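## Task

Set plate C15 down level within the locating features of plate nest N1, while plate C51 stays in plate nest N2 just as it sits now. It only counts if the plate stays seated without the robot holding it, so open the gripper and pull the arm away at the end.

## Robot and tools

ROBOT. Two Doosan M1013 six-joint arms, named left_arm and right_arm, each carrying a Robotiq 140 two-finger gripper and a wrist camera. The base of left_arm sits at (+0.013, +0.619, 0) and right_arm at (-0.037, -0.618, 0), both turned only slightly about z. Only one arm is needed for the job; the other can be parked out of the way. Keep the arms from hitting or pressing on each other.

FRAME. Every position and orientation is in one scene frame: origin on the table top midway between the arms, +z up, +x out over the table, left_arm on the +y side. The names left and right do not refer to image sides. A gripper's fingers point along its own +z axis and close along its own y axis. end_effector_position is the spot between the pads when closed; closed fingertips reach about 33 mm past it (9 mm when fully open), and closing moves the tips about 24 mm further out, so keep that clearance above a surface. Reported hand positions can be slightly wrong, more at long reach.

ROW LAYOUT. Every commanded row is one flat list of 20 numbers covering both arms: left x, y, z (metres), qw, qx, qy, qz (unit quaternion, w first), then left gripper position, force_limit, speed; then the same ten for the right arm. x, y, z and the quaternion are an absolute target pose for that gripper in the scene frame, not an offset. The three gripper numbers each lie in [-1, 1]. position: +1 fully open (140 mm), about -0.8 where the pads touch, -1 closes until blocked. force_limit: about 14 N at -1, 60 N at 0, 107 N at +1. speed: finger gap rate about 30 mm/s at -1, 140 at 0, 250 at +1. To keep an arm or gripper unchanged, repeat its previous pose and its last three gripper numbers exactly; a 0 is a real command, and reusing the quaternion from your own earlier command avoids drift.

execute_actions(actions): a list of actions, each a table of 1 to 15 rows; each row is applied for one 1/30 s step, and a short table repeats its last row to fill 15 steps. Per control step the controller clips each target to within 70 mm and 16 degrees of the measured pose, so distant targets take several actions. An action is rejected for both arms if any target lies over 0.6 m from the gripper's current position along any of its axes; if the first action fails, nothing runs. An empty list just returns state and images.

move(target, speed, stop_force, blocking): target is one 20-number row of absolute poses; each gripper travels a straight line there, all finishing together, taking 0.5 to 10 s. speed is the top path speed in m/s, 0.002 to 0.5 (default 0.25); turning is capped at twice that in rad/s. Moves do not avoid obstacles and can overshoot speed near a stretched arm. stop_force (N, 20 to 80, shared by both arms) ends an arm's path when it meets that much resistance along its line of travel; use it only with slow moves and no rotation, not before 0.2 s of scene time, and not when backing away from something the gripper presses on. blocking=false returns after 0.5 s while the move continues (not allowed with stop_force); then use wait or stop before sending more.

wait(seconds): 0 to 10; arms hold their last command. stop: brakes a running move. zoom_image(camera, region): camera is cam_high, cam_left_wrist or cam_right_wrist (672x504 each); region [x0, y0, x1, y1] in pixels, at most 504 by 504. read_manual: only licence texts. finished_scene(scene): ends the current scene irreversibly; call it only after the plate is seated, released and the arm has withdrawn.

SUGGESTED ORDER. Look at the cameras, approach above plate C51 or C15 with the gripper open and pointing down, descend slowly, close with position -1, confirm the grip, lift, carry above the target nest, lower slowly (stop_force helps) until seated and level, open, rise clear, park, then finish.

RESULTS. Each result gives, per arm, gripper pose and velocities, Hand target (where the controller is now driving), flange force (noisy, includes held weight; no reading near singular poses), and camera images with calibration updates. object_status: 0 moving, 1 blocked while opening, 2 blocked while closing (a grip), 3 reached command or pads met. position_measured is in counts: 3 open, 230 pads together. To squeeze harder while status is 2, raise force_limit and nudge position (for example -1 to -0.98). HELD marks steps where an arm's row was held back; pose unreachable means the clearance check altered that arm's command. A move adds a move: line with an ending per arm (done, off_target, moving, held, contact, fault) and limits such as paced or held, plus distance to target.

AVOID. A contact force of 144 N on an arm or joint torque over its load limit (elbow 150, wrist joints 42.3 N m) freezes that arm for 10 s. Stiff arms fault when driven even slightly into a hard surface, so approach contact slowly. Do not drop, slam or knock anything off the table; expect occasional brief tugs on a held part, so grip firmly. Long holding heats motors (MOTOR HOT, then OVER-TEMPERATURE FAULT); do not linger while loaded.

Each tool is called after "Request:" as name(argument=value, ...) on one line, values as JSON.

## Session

Request:
execute_actions(actions=[])

Scene clock: 0.00 s.
left_arm: end_effector_position=(+0.2781, +0.5584, +0.1813) position_measured=3 object_status=3 end_effector_quat_wxyz=(-0.021, +0.936, -0.110, -0.334) end_effector_velocity=(-0.000, -0.000, +0.000) end_effector_angular_velocity=(-0.000, +0.001, +0.001) | right_arm: end_effector_position=(+0.6124, -0.6359, +0.3202) position_measured=3 object_status=3 end_effector_quat_wxyz=(+0.001, +1.000, -0.014, -0.001) end_effector_velocity=(+0.000, -0.000, +0.000) end_effector_angular_velocity=(+0.000, -0.000, +0.000)
Joint positions: left_arm=[-0.329  0.05   2.158 -0.06   1.614  1.547] | right_arm=[-0.051  0.165  1.606 -0.001  1.372  1.518]
Joint velocities: left_arm=[ 0.     0.    -0.    -0.001  0.     0.   ] | right_arm=[-0.  0. -0.  0. -0. -0.]
Flange force (N, the push that the arm receives, along the gripper's own x y z axes): no reading
Hand target (left_arm): +0.278, +0.558, +0.181; -0.021, +0.936, -0.110, -0.334
Hand target (right_arm): +0.612, -0.636, +0.320; +0.001, +1.000, -0.014, -0.001
camera_calibration (this result's frames):
cam_left_wrist: T_world_to_cam=[[-0.267645, -0.962302, 0.0483919, 0.601036], [-0.457159, 0.17104, 0.872783, -0.0987543], [-0.848158, 0.211473, -0.485703, 0.390252], [0, 0, 0, 1]] pos_world=[0.446713, 0.512741, 0.246652]

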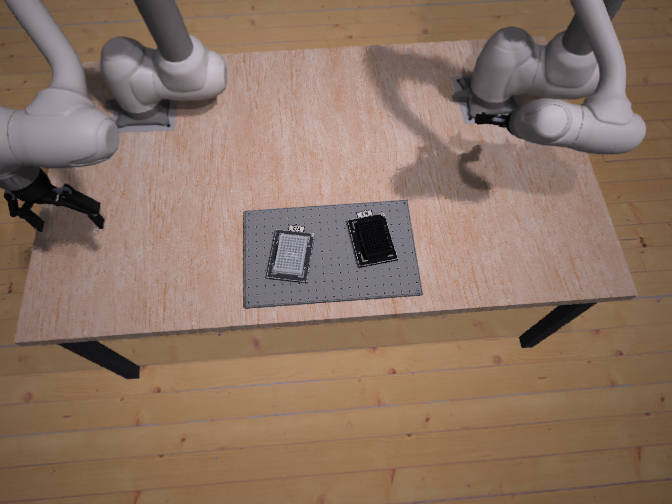

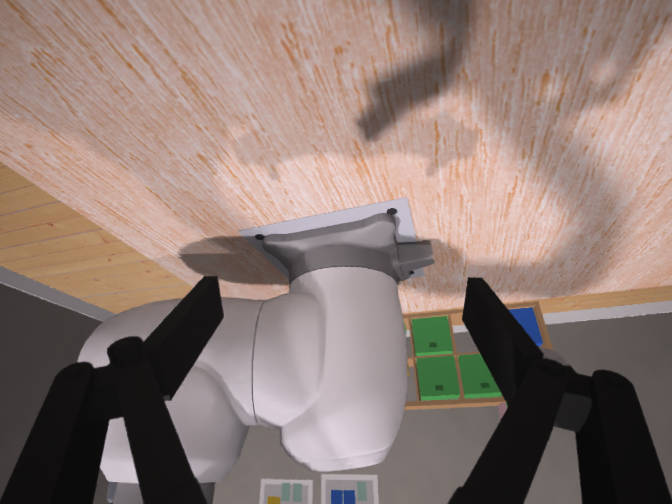

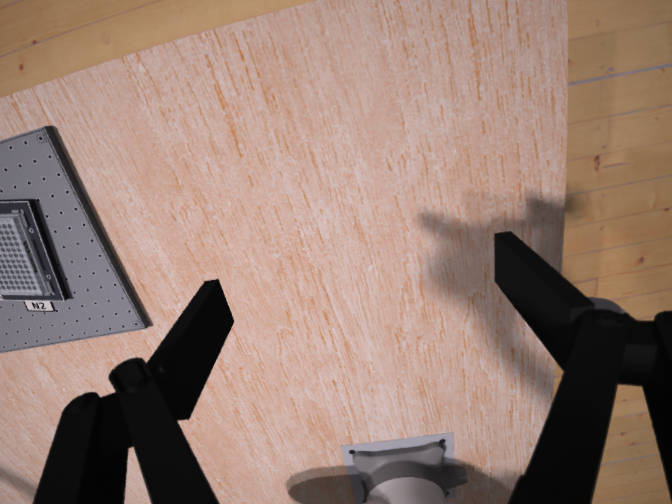

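Request:
zoom_image(camera="cam_high", region=[335, 200, 415, 280])

Region (335, 200, 415, 280) of cam_high's 672x504 image, scaled by 6.300, with more detail than that image has.

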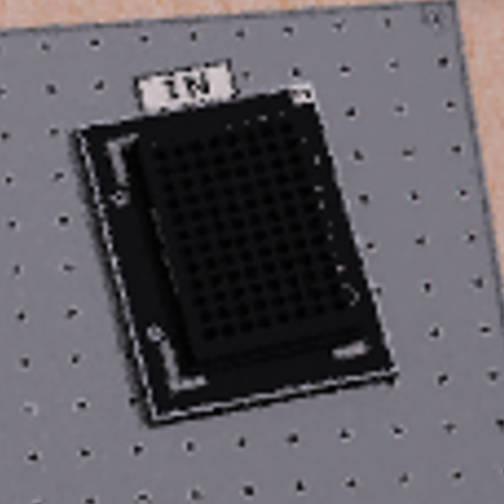

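Request:
move(target=[0.56,0.14,0.12,0,0.9967,0.081,0,0.53,-0.9,-0.5,0.6124,-0.6359,0.3202,0.001,1,-0.014,-0.001,1,0,0], speed=0.4)

Scene clock: 14.70 s.
left_arm: end_effector_position=(+0.5602, +0.1400, +0.1206) position_measured=62 object_status=3 end_effector_quat_wxyz=(-0.000, +0.997, +0.081, +0.000) end_effector_velocity=(+0.001, -0.001, +0.002) end_effector_angular_velocity=(-0.001, -0.004, +0.000) | right_arm: end_effector_position=(+0.6124, -0.6359, +0.3202) position_measured=3 object_status=3 end_effector_quat_wxyz=(+0.001, +1.000, -0.014, -0.001) end_effector_velocity=(+0.000, +0.000, +0.000) end_effector_angular_velocity=(+0.000, -0.000, -0.001)
Joint positions: left_arm=[-0.818  0.394  1.685  0.001  1.063  0.642] | right_arm=[-0.051  0.165  1.606 -0.002  1.372  1.519]
Joint velocities: left_arm=[-0.001 -0.001 -0.003  0.002  0.001 -0.002] | right_arm=[ 0.     0.    -0.     0.    -0.     0.001]
Flange force (N, the push that the arm receives, along the gripper's own x y z axes): left_arm=[1.4 -0.9 -1.3] | right_arm=[8.5 -2.7 -1.9]
Hand target (left_arm): +0.560, +0.140, +0.121; -0.000, +0.997, +0.081, +0.000
Hand target (right_arm): +0.612, -0.636, +0.320; +0.001, +1.000, -0.014, -0.001
Off the commanded pose (left_arm): 0.001 m, 0 deg.
Off the commanded pose (right_arm): 0.000 m, 0 deg.
move: done
camera_calibration (this result's frames):
cam_left_wrist: T_world_to_cam=[[0.114777, -0.99321, -0.0189571, 0.0750601], [-0.920255, -0.113494, 0.374499, 0.514118], [-0.374108, -0.0255386, -0.927034, 0.509448], [0, 0, 0, 1]] pos_world=[0.655093, 0.145911, 0.281161]
cam_right_wrist: T_world_to_cam=[[-0.193581, -0.980942, -0.0166983, -0.48676], [-0.90762, 0.172597, 0.382671, 0.568722], [-0.372496, 0.0892334, -0.923734, 0.749229], [0, 0, 0, 1]] pos_world=[0.701041, -0.6425, 0.466327]

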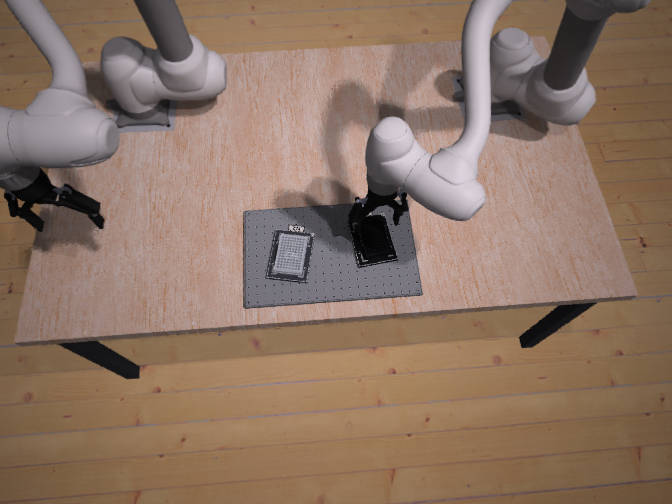

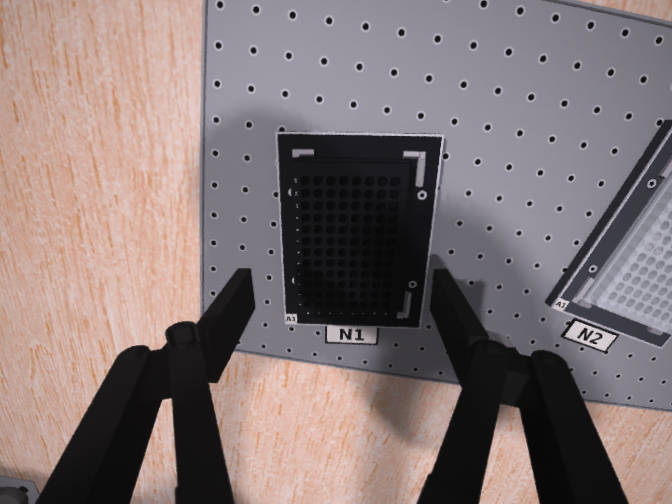

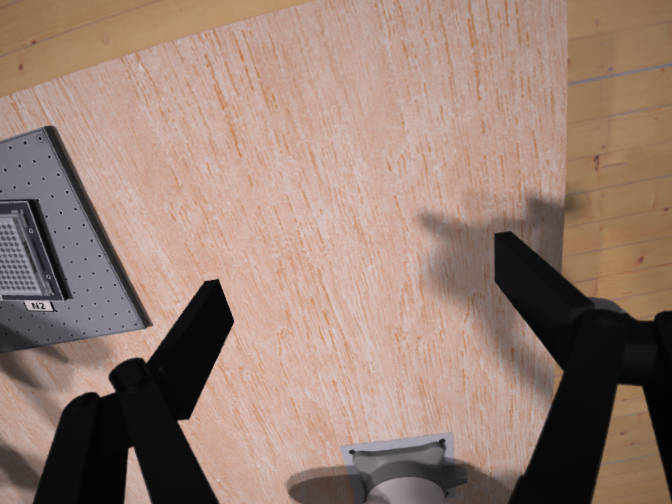

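Request:
zoom_image(camera="cam_left_wrist", region=[250, 120, 470, 340])

Region (250, 120, 470, 340) of cam_left_wrist's 672x504 image, scaled by 2.291, with more detail than that image has.

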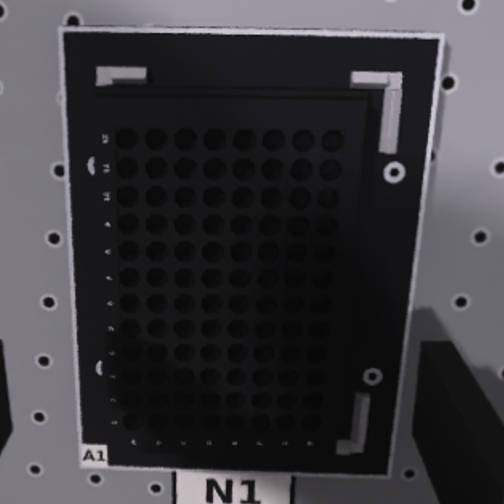

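Request:
zoom_image(camera="cam_left_wrist", region=[215, 250, 475, 340])

Region (215, 250, 475, 340) of cam_left_wrist's 672x504 image, scaled by 1.938, with more detail than that image has; it fills the top 174 rows of this view, and the rest is white.

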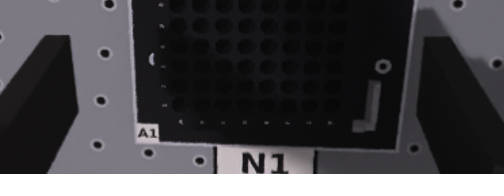

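Request:
move(target=[0.565,0.1305,0.07,0,0.9973,0.0732,0,0.53,-0.9,-0.5,0.6124,-0.6359,0.3202,0.001,1,-0.014,-0.001,1,0,0], speed=0.12)

Request:
zoom_image(camera="cam_left_wrist", region=[200, 110, 480, 390])

Scene clock: 38.57 s.
left_arm: end_effector_position=(+0.5650, +0.1305, +0.0701) position_measured=62 object_status=3 end_effector_quat_wxyz=(+0.000, +0.997, +0.073, -0.000) end_effector_velocity=(+0.000, -0.000, -0.000) end_effector_angular_velocity=(-0.001, -0.002, -0.001) | right_arm: end_effector_position=(+0.6124, -0.6359, +0.3202) position_measured=3 object_status=3 end_effector_quat_wxyz=(+0.001, +1.000, -0.014, -0.001) end_effector_velocity=(+0.000, +0.000, +0.000) end_effector_angular_velocity=(-0.000, -0.000, +0.000)
Joint positions: left_arm=[-0.822  0.451  1.704 -0.     0.987  0.653] | right_arm=[-0.051  0.165  1.606 -0.002  1.372  1.519]
Joint velocities: left_arm=[-0.     0.     0.001  0.    -0.003  0.   ] | right_arm=[ 0.  0. -0. -0. -0. -0.]
Flange force (N, the push that the arm receives, along the gripper's own x y z axes): left_arm=[-0.9 2.1 -0.1] | right_arm=[8.8 -3.5 -0.9]
Hand target (left_arm): +0.565, +0.130, +0.070; +0.000, +0.997, +0.073, -0.000
Hand target (right_arm): +0.612, -0.636, +0.320; +0.001, +1.000, -0.014, -0.001
Off the commanded pose (left_arm): 0.000 m, 0 deg.
Off the commanded pose (right_arm): 0.000 m, 0 deg.
move: done
camera_calibration (this result's frames):
cam_left_wrist: T_world_to_cam=[[0.0993341, -0.994879, -0.0186739, 0.0729756], [-0.921761, -0.0990702, 0.37489, 0.535313], [-0.37482, -0.0200265, -0.926881, 0.463824], [0, 0, 0, 1]] pos_world=[0.660032, 0.134924, 0.230589]
cam_right_wrist: T_world_to_cam=[[-0.193582, -0.980942, -0.0166979, -0.48676], [-0.907619, 0.172598, 0.382672, 0.568723], [-0.372497, 0.0892337, -0.923733, 0.749229], [0, 0, 0, 1]] pos_world=[0.701041, -0.6425, 0.466326]

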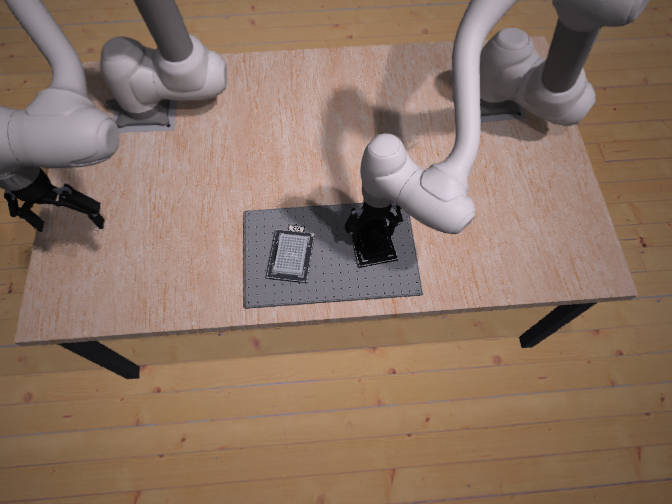

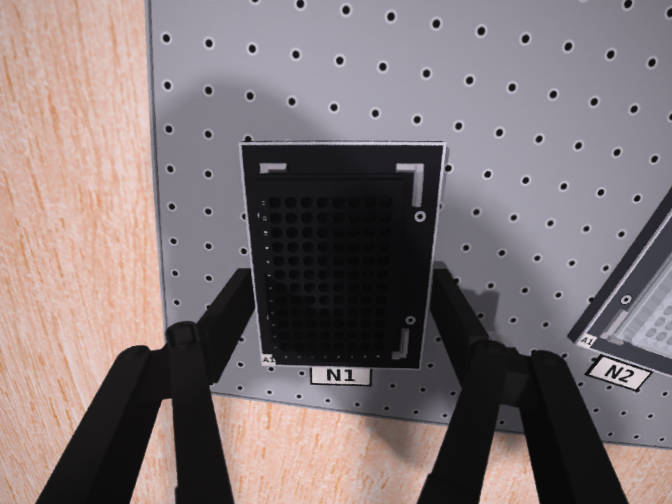

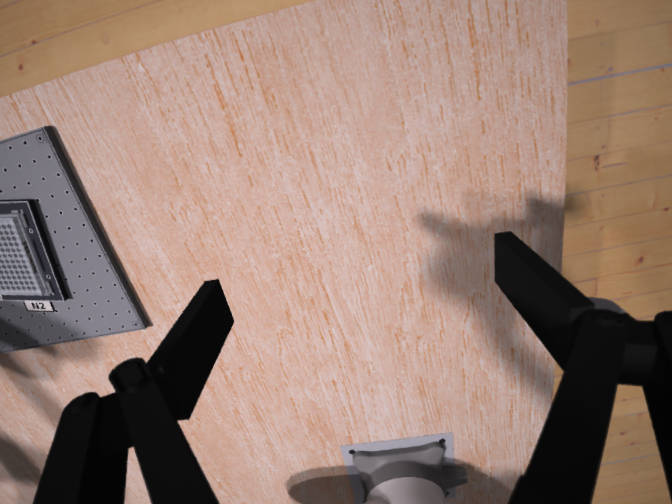

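Region (200, 110, 480, 390) of cam_left_wrist's 672x504 image, scaled by 1.800, with more detail than that image has.

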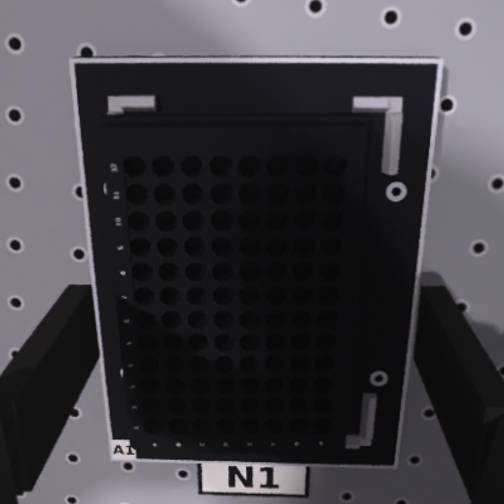

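Request:
move(target=[0.565,0.1307,0.053,0,0.9973,0.0732,0,0.53,-0.9,-0.5,0.6124,-0.6359,0.3202,0.001,1,-0.014,-0.001,1,0,0], speed=0.03, stop_force=25)

Request:
zoom_image(camera="cam_left_wrist", region=[200, 120, 480, 400])

Scene clock: 43.70 s.
left_arm: end_effector_position=(+0.5650, +0.1307, +0.0531) position_measured=62 object_status=3 end_effector_quat_wxyz=(+0.000, +0.997, +0.073, -0.000) end_effector_velocity=(+0.000, -0.000, -0.000) end_effector_angular_velocity=(-0.000, -0.000, -0.000) | right_arm: end_effector_position=(+0.6124, -0.6359, +0.3202) position_measured=3 object_status=3 end_effector_quat_wxyz=(+0.001, +1.000, -0.014, -0.001) end_effector_velocity=(-0.000, -0.000, -0.000) end_effector_angular_velocity=(-0.000, +0.000, -0.001)
Joint positions: left_arm=[-0.822  0.466  1.716 -0.     0.959  0.653] | right_arm=[-0.051  0.165  1.606 -0.002  1.372  1.519]
Joint velocities: left_arm=[-0.     0.    -0.    -0.    -0.001  0.   ] | right_arm=[-0.001 -0.     0.    -0.     0.     0.   ]
Flange force (N, the push that the arm receives, along the gripper's own x y z axes): left_arm=[-4.6 1.3 0.7] | right_arm=[8.8 -3.1 -1.5]
Hand target (left_arm): +0.565, +0.131, +0.053; +0.000, +0.997, +0.073, -0.000
Hand target (right_arm): +0.612, -0.636, +0.320; +0.001, +1.000, -0.014, -0.001
Off the commanded pose (left_arm): 0.000 m, 0 deg.
Off the commanded pose (right_arm): 0.000 m, 0 deg.
move: done
camera_calibration (this result's frames):
cam_left_wrist: T_world_to_cam=[[0.0993961, -0.994872, -0.0186942, 0.0728392], [-0.921745, -0.0991348, 0.374912, 0.541697], [-0.374843, -0.0200335, -0.926872, 0.448031], [0, 0, 0, 1]] pos_world=[0.660007, 0.135142, 0.21354]
cam_right_wrist: T_world_to_cam=[[-0.193582, -0.980942, -0.0166978, -0.48676], [-0.907619, 0.172598, 0.382673, 0.568722], [-0.372498, 0.0892337, -0.923733, 0.749229], [0, 0, 0, 1]] pos_world=[0.701041, -0.6425, 0.466326]

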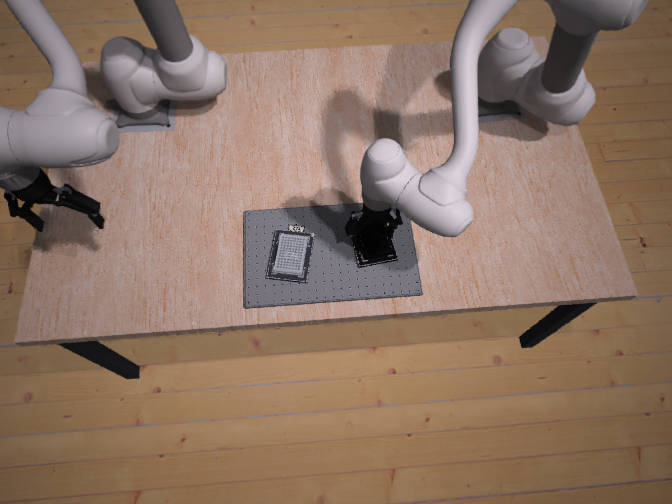

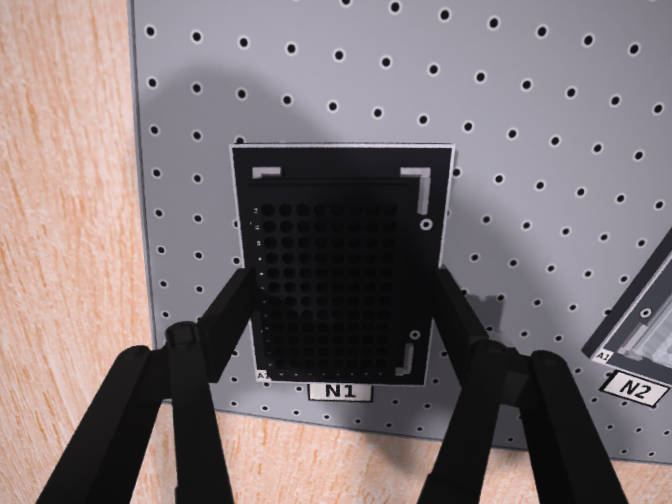

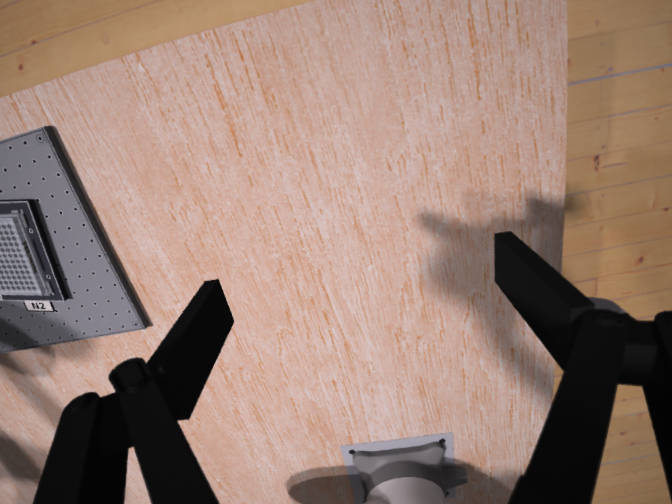

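Region (200, 120, 480, 400) of cam_left_wrist's 672x504 image, scaled by 1.800, with more detail than that image has.

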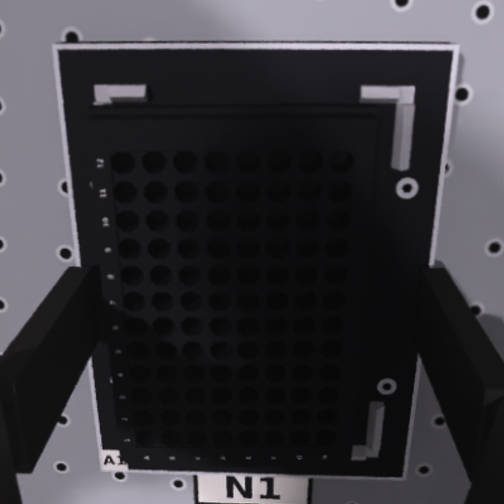

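Request:
execute_actions(actions=[[[0.565,0.1304,0.052,0,0.9973,0.0732,0,-1,-0.9,-1,0.6124,-0.6359,0.3202,0.001,1,-0.014,-0.001,1,0,0]],[[0.565,0.1304,0.052,0,0.9973,0.0732,0,-1,-0.9,-1,0.6124,-0.6359,0.3202,0.001,1,-0.014,-0.001,1,0,0]]])

Request:
zoom_image(camera="cam_left_wrist", region=[200, 120, 480, 400])

Scene clock: 48.80 s.
left_arm: end_effector_position=(+0.5650, +0.1304, +0.0520) position_measured=100 object_status=2 end_effector_quat_wxyz=(-0.000, +0.997, +0.073, +0.000) end_effector_velocity=(-0.000, +0.000, +0.001) end_effector_angular_velocity=(-0.000, +0.000, +0.001) | right_arm: end_effector_position=(+0.6124, -0.6359, +0.3202) position_measured=3 object_status=3 end_effector_quat_wxyz=(+0.001, +1.000, -0.014, -0.001) end_effector_velocity=(+0.000, -0.000, +0.001) end_effector_angular_velocity=(+0.000, -0.001, -0.000)
Joint positions: left_arm=[-0.822  0.467  1.716  0.     0.958  0.653] | right_arm=[-0.051  0.165  1.606 -0.002  1.372  1.519]
Joint velocities: left_arm=[ 0.    -0.002  0.001 -0.001  0.    -0.   ] | right_arm=[-0.     0.    -0.001  0.     0.     0.   ]
Flange force (N, the push that the arm receives, along the gripper's own x y z axes): left_arm=[-3.7 -3.4 -22.1] | right_arm=[10.8 -0.4 -0.6]
Flange force at the end of the 1st action (N, along the gripper's axes at the end of the call): left_arm=[1.3 -0.5 1.4] | right_arm=[6.7 -0.7 -1.6]
Hand target (left_arm): +0.565, +0.130, +0.052; -0.000, +0.997, +0.073, +0.000
Hand target (right_arm): +0.612, -0.636, +0.320; +0.001, +1.000, -0.014, -0.001
Off the commanded pose (left_arm): 0.000 m, 0 deg.
Off the commanded pose (right_arm): 0.000 m, 0 deg.
Step readings (end_effector_position; steps 1 to 15: 1st action; 16 to 30: 2nd action):
0: left_arm (+0.5650, +0.1307, +0.0530) | right_arm (+0.6124, -0.6359, +0.3202)
1: left_arm (+0.5650, +0.1307, +0.0529) | right_arm (+0.6124, -0.6359, +0.3202)
2: left_arm (+0.5651, +0.1306, +0.0526) | right_arm (+0.6124, -0.6359, +0.3202)
4: left_arm (+0.5651, +0.1306, +0.0522) | right_arm (+0.6124, -0.6359, +0.3202)
8: left_arm (+0.5650, +0.1304, +0.0520) | right_arm (+0.6124, -0.6359, +0.3202)
15: left_arm (+0.5650, +0.1304, +0.0520) | right_arm (+0.6124, -0.6359, +0.3202)
16: left_arm (+0.5650, +0.1304, +0.0520) | right_arm (+0.6124, -0.6359, +0.3202)
17: left_arm (+0.5650, +0.1304, +0.0520) | right_arm (+0.6124, -0.6359, +0.3202)
19: left_arm (+0.5650, +0.1304, +0.0520) | right_arm (+0.6124, -0.6359, +0.3202)
23: left_arm (+0.5650, +0.1304, +0.0520) | right_arm (+0.6124, -0.6359, +0.3202)
30: end_effector_position above
camera_calibration (this result's frames):
cam_left_wrist: T_world_to_cam=[[0.099379, -0.994873, -0.0187618, 0.0725733], [-0.921764, -0.0991454, 0.374861, 0.542082], [-0.374799, -0.0199594, -0.926891, 0.447016], [0, 0, 0, 1]] pos_world=[0.66, 0.134868, 0.212491]
cam_right_wrist: T_world_to_cam=[[-0.193582, -0.980942, -0.0166977, -0.48676], [-0.907619, 0.172598, 0.382673, 0.568722], [-0.372498, 0.0892336, -0.923733, 0.749229], [0, 0, 0, 1]] pos_world=[0.701041, -0.6425, 0.466326]

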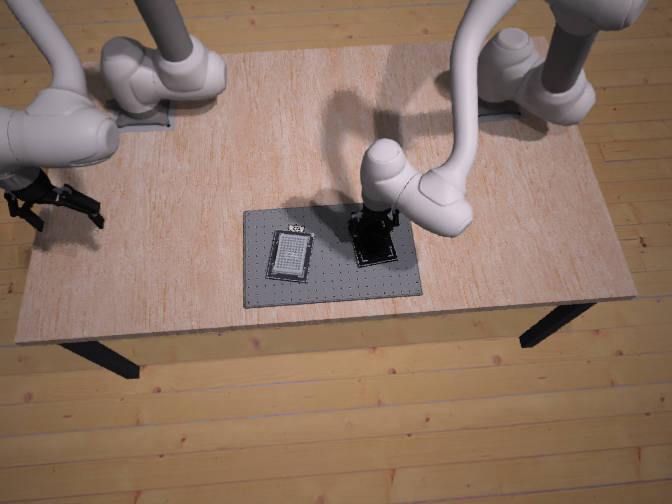

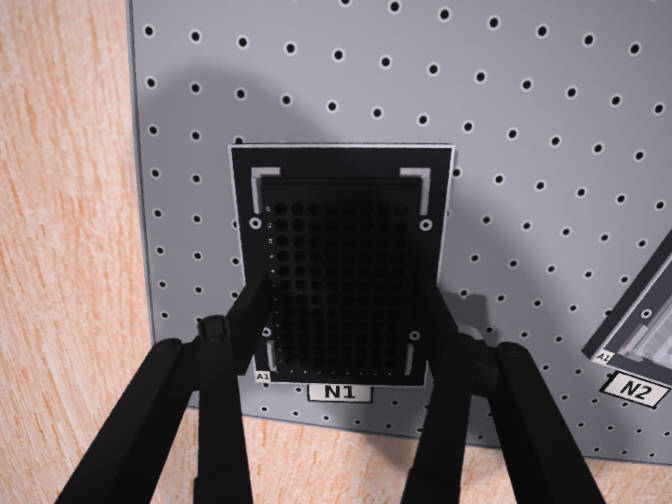

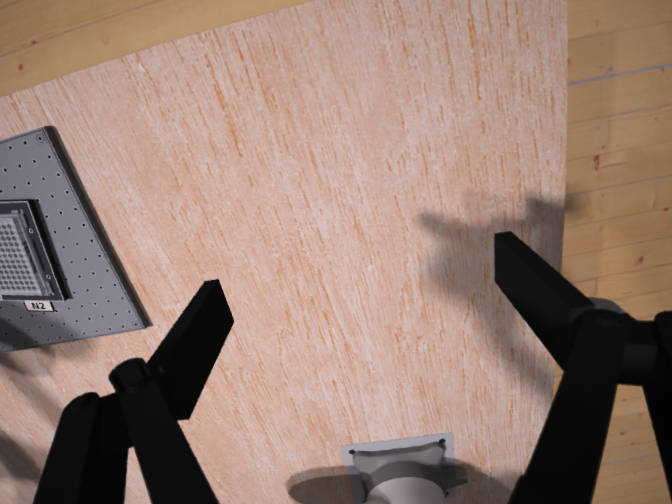

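Region (200, 120, 480, 400) of cam_left_wrist's 672x504 image, scaled by 1.800, with more detail than that image has.

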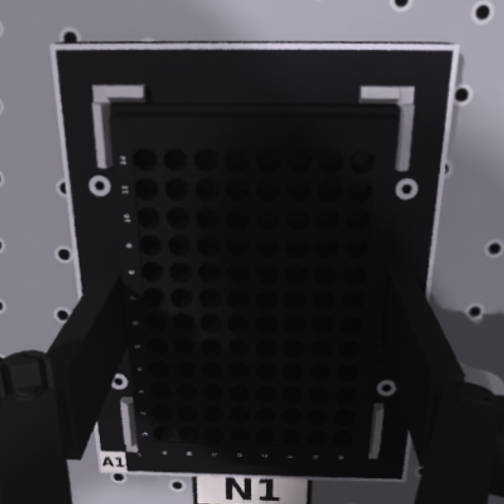

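Request:
execute_actions(actions=[[[0.565,0.1304,0.052,0,0.9973,0.0732,0,0.53,-0.9,0,0.6124,-0.6359,0.3202,0.001,1,-0.014,-0.001,1,0,0],[0.565,0.1304,0.052,0,0.9973,0.0732,0,0.53,-0.9,0,0.6124,-0.6359,0.3202,0.001,1,-0.014,-0.001,1,0,0],[0.565,0.1304,0.052,0,0.9973,0.0732,0,0.53,-0.9,0,0.6124,-0.6359,0.3202,0.001,1,-0.014,-0.001,1,0,0],[0.565,0.1304,0.052,0,0.9973,0.0732,0,0.53,-0.9,0,0.6124,-0.6359,0.3202,0.001,1,-0.014,-0.001,1,0,0],[0.565,0.1304,0.052,0,0.9973,0.0732,0,0.53,-0.9,0,0.6124,-0.6359,0.3202,0.001,1,-0.014,-0.001,1,0,0],[0.565,0.1304,0.052,0,0.9973,0.0732,0,0.53,-0.9,0,0.6124,-0.6359,0.3202,0.001,1,-0.014,-0.001,1,0,0],[0.565,0.1304,0.055,0,0.9973,0.0732,0,0.53,-0.9,0,0.6124,-0.6359,0.3202,0.001,1,-0.014,-0.001,1,0,0],[0.565,0.1304,0.059,0,0.9973,0.0732,0,0.53,-0.9,0,0.6124,-0.6359,0.3202,0.001,1,-0.014,-0.001,1,0,0],[0.565,0.1304,0.064,0,0.9973,0.0732,0,0.53,-0.9,0,0.6124,-0.6359,0.3202,0.001,1,-0.014,-0.001,1,0,0],[0.565,0.1304,0.07,0,0.9973,0.0732,0,0.53,-0.9,0,0.6124,-0.6359,0.3202,0.001,1,-0.014,-0.001,1,0,0]]])

Request:
move(target=[0.39,0.105,0.15,0,0.9973,0.0732,0,0.53,-0.9,0,0.6124,-0.6359,0.3202,0.001,1,-0.014,-0.001,1,0,0], speed=0.3)

Request:
zoom_image(camera="cam_left_wrist", region=[250, 0, 430, 130])

Request:
zoom_image(camera="cam_high", region=[335, 200, 415, 280])

Scene clock: 62.77 s.
left_arm: end_effector_position=(+0.5650, +0.1304, +0.0694) position_measured=62 object_status=3 end_effector_quat_wxyz=(+0.000, +0.997, +0.073, -0.000) end_effector_velocity=(+0.001, -0.001, +0.010) end_effector_angular_velocity=(+0.001, -0.002, -0.001) | right_arm: end_effector_position=(+0.6124, -0.6359, +0.3202) position_measured=3 object_status=3 end_effector_quat_wxyz=(+0.001, +1.000, -0.014, -0.001) end_effector_velocity=(+0.000, +0.000, +0.000) end_effector_angular_velocity=(-0.000, -0.001, +0.000)
Joint positions: left_arm=[-0.822  0.451  1.704 -0.     0.986  0.653] | right_arm=[-0.051  0.165  1.606 -0.002  1.372  1.519]
Joint velocities: left_arm=[-0.    -0.008 -0.01   0.002  0.017 -0.   ] | right_arm=[ 0. -0. -0. -0. -0.  0.]
Flange force (N, the push that the arm receives, along the gripper's own x y z axes): left_arm=[0.2 6.7 3.9] | right_arm=[10.8 -0.3 -1.2]
Hand target (left_arm): +0.565, +0.130, +0.070; -0.000, +0.997, +0.073, +0.000
Hand target (right_arm): +0.612, -0.636, +0.320; +0.001, +1.000, -0.014, -0.001
Off the commanded pose (left_arm): 0.001 m, 0 deg.
Off the commanded pose (right_arm): 0.000 m, 0 deg.
Step readings (end_effector_position):
0: left_arm (+0.5650, +0.1304, +0.0520) | right_arm (+0.6124, -0.6359, +0.3202)
1: left_arm (+0.5650, +0.1304, +0.0520) | right_arm (+0.6124, -0.6359, +0.3202)
2: left_arm (+0.5650, +0.1304, +0.0520) | right_arm (+0.6124, -0.6359, +0.3202)
4: left_arm (+0.5650, +0.1304, +0.0519) | right_arm (+0.6124, -0.6359, +0.3202)
8: left_arm (+0.5649, +0.1304, +0.0532) | right_arm (+0.6124, -0.6359, +0.3202)
15: end_effector_position above
camera_calibration (this result's frames):
cam_left_wrist: T_world_to_cam=[[0.0994855, -0.994864, -0.0186454, 0.0728277], [-0.92174, -0.0991996, 0.374906, 0.535505], [-0.37483, -0.0201115, -0.926875, 0.463146], [0, 0, 0, 1]] pos_world=[0.659952, 0.13489, 0.229872]
cam_right_wrist: T_world_to_cam=[[-0.193582, -0.980942, -0.0166977, -0.48676], [-0.907619, 0.172598, 0.382673, 0.568722], [-0.372498, 0.0892335, -0.923733, 0.749229], [0, 0, 0, 1]] pos_world=[0.701041, -0.6425, 0.466326]

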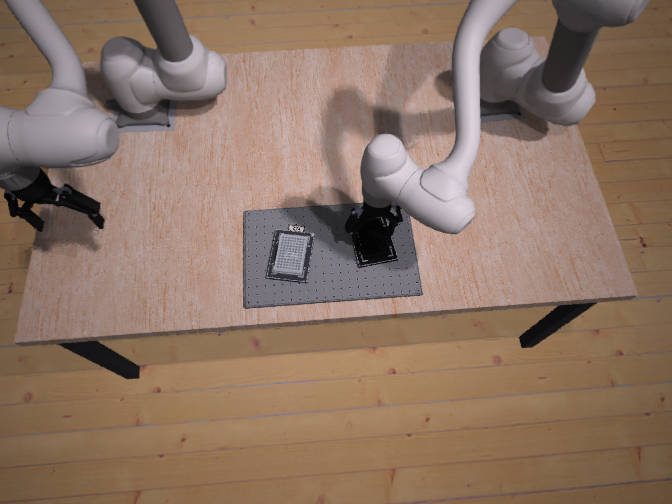

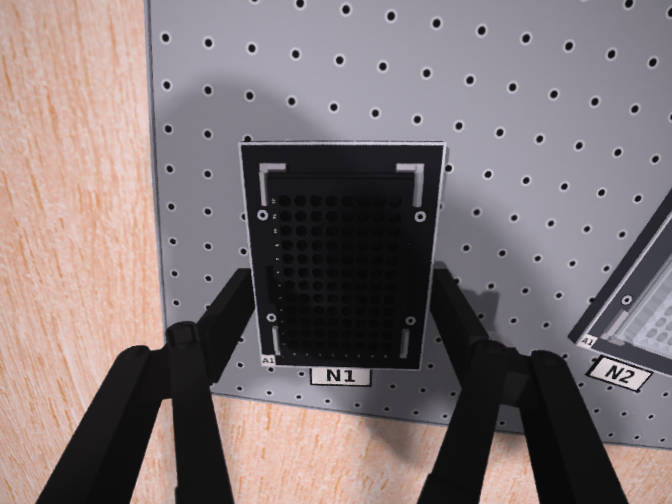

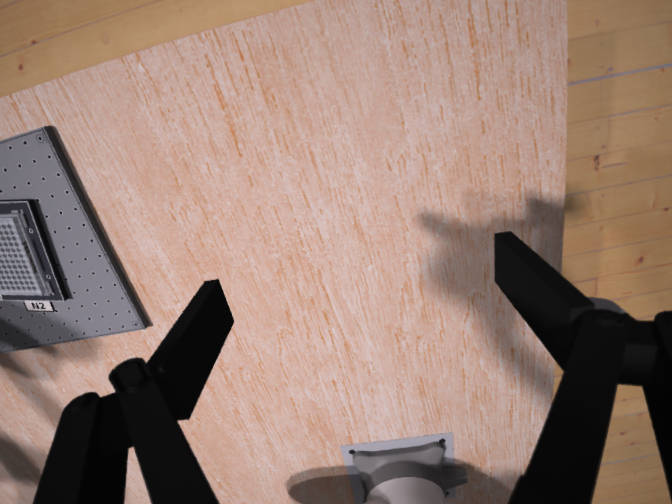

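Scene clock: 63.90 s.
left_arm: end_effector_position=(+0.3901, +0.1051, +0.1498) position_measured=62 object_status=3 end_effector_quat_wxyz=(+0.000, +0.997, +0.073, -0.000) end_effector_velocity=(-0.001, +0.001, -0.001) end_effector_angular_velocity=(+0.002, +0.000, -0.001) | right_arm: end_effector_position=(+0.6124, -0.6359, +0.3202) position_measured=3 object_status=3 end_effector_quat_wxyz=(+0.001, +1.000, -0.014, -0.001) end_effector_velocity=(+0.000, -0.000, +0.000) end_effector_angular_velocity=(-0.000, -0.000, -0.001)
Joint positions: left_arm=[-1.043  0.241  1.838 -0.     1.062  0.433] | right_arm=[-0.051  0.165  1.606 -0.002  1.372  1.519]
Joint velocities: left_arm=[-0.001 -0.001  0.003  0.001 -0.001 -0.001] | right_arm=[-0.    -0.    -0.001  0.     0.     0.   ]
Flange force (N, the push that the arm receives, along the gripper's own x y z axes): left_arm=[-0.6 1.8 1.4] | right_arm=[6.7 0.1 -0.9]
Hand target (left_arm): +0.390, +0.105, +0.150; +0.000, +0.997, +0.073, +0.000
Hand target (right_arm): +0.612, -0.636, +0.320; +0.001, +1.000, -0.014, -0.001
Off the commanded pose (left_arm): 0.000 m, 0 deg.
Off the commanded pose (right_arm): 0.000 m, 0 deg.
move: done
camera_calibration (this result's frames):
cam_left_wrist: T_world_to_cam=[[0.0995323, -0.994863, -0.0184768, 0.0665519], [-0.921733, -0.0991792, 0.37493, 0.341692], [-0.374836, -0.020287, -0.926869, 0.471629], [0, 0, 0, 1]] pos_world=[0.485108, 0.109667, 0.310257]
cam_right_wrist: T_world_to_cam=[[-0.193582, -0.980942, -0.0166977, -0.48676], [-0.907619, 0.172598, 0.382673, 0.568722], [-0.372498, 0.0892336, -0.923733, 0.749229], [0, 0, 0, 1]] pos_world=[0.701041, -0.6425, 0.466326]

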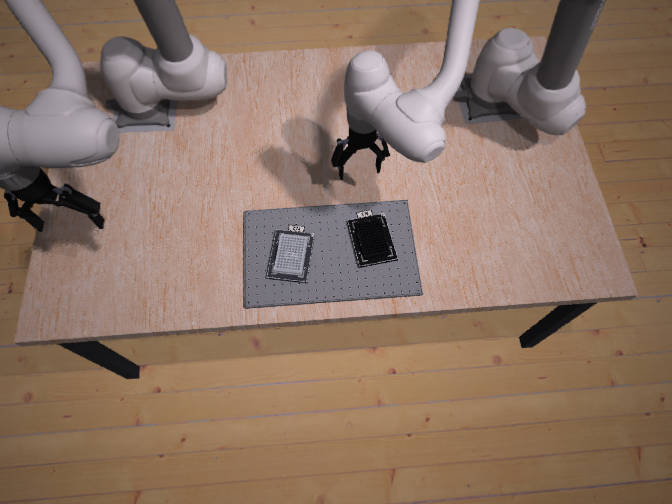

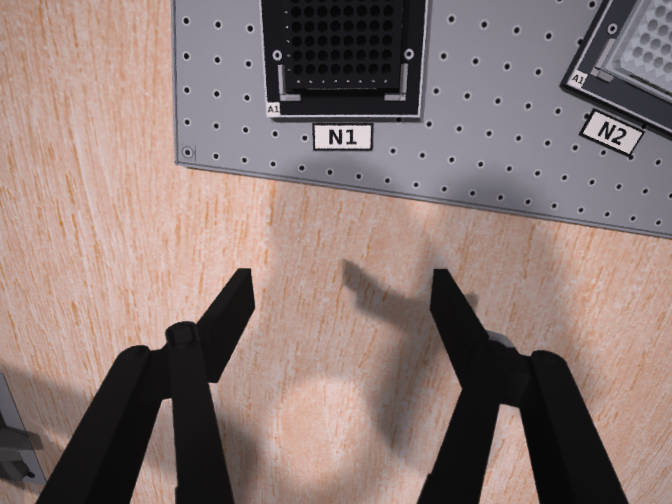

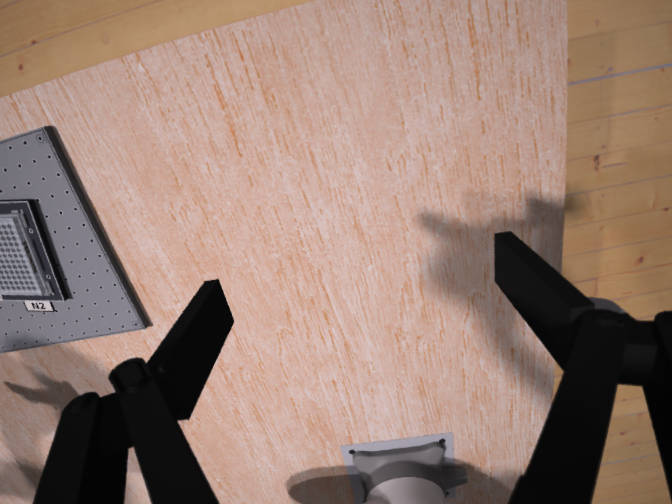

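Region (250, 0, 430, 130) of cam_left_wrist's 672x504 image, scaled by 2.800, with more detail than that image has.

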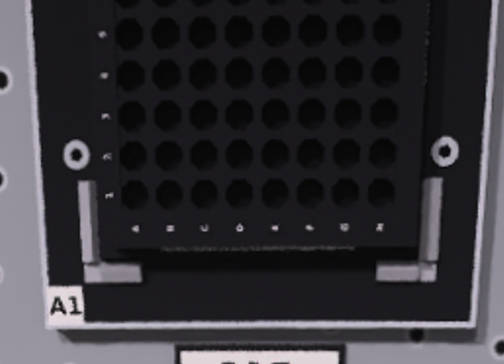

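Region (335, 200, 415, 280) of cam_high's 672x504 image, scaled by 6.300, with more detail than that image has.

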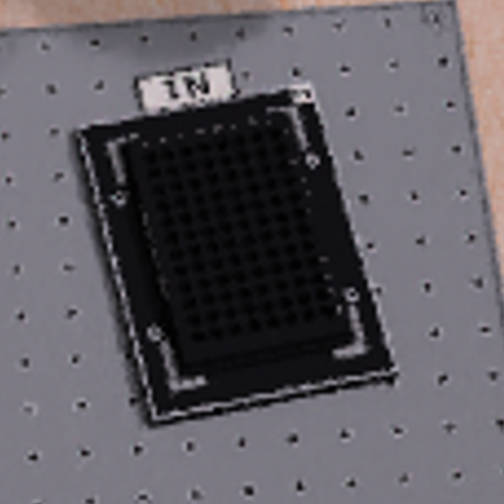

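All four corner locators are visible and evenly spaced around the plate, so it is seated, and the arm is clear.

Request:
finished_scene(scene=2)

The scene is finished: the task was done.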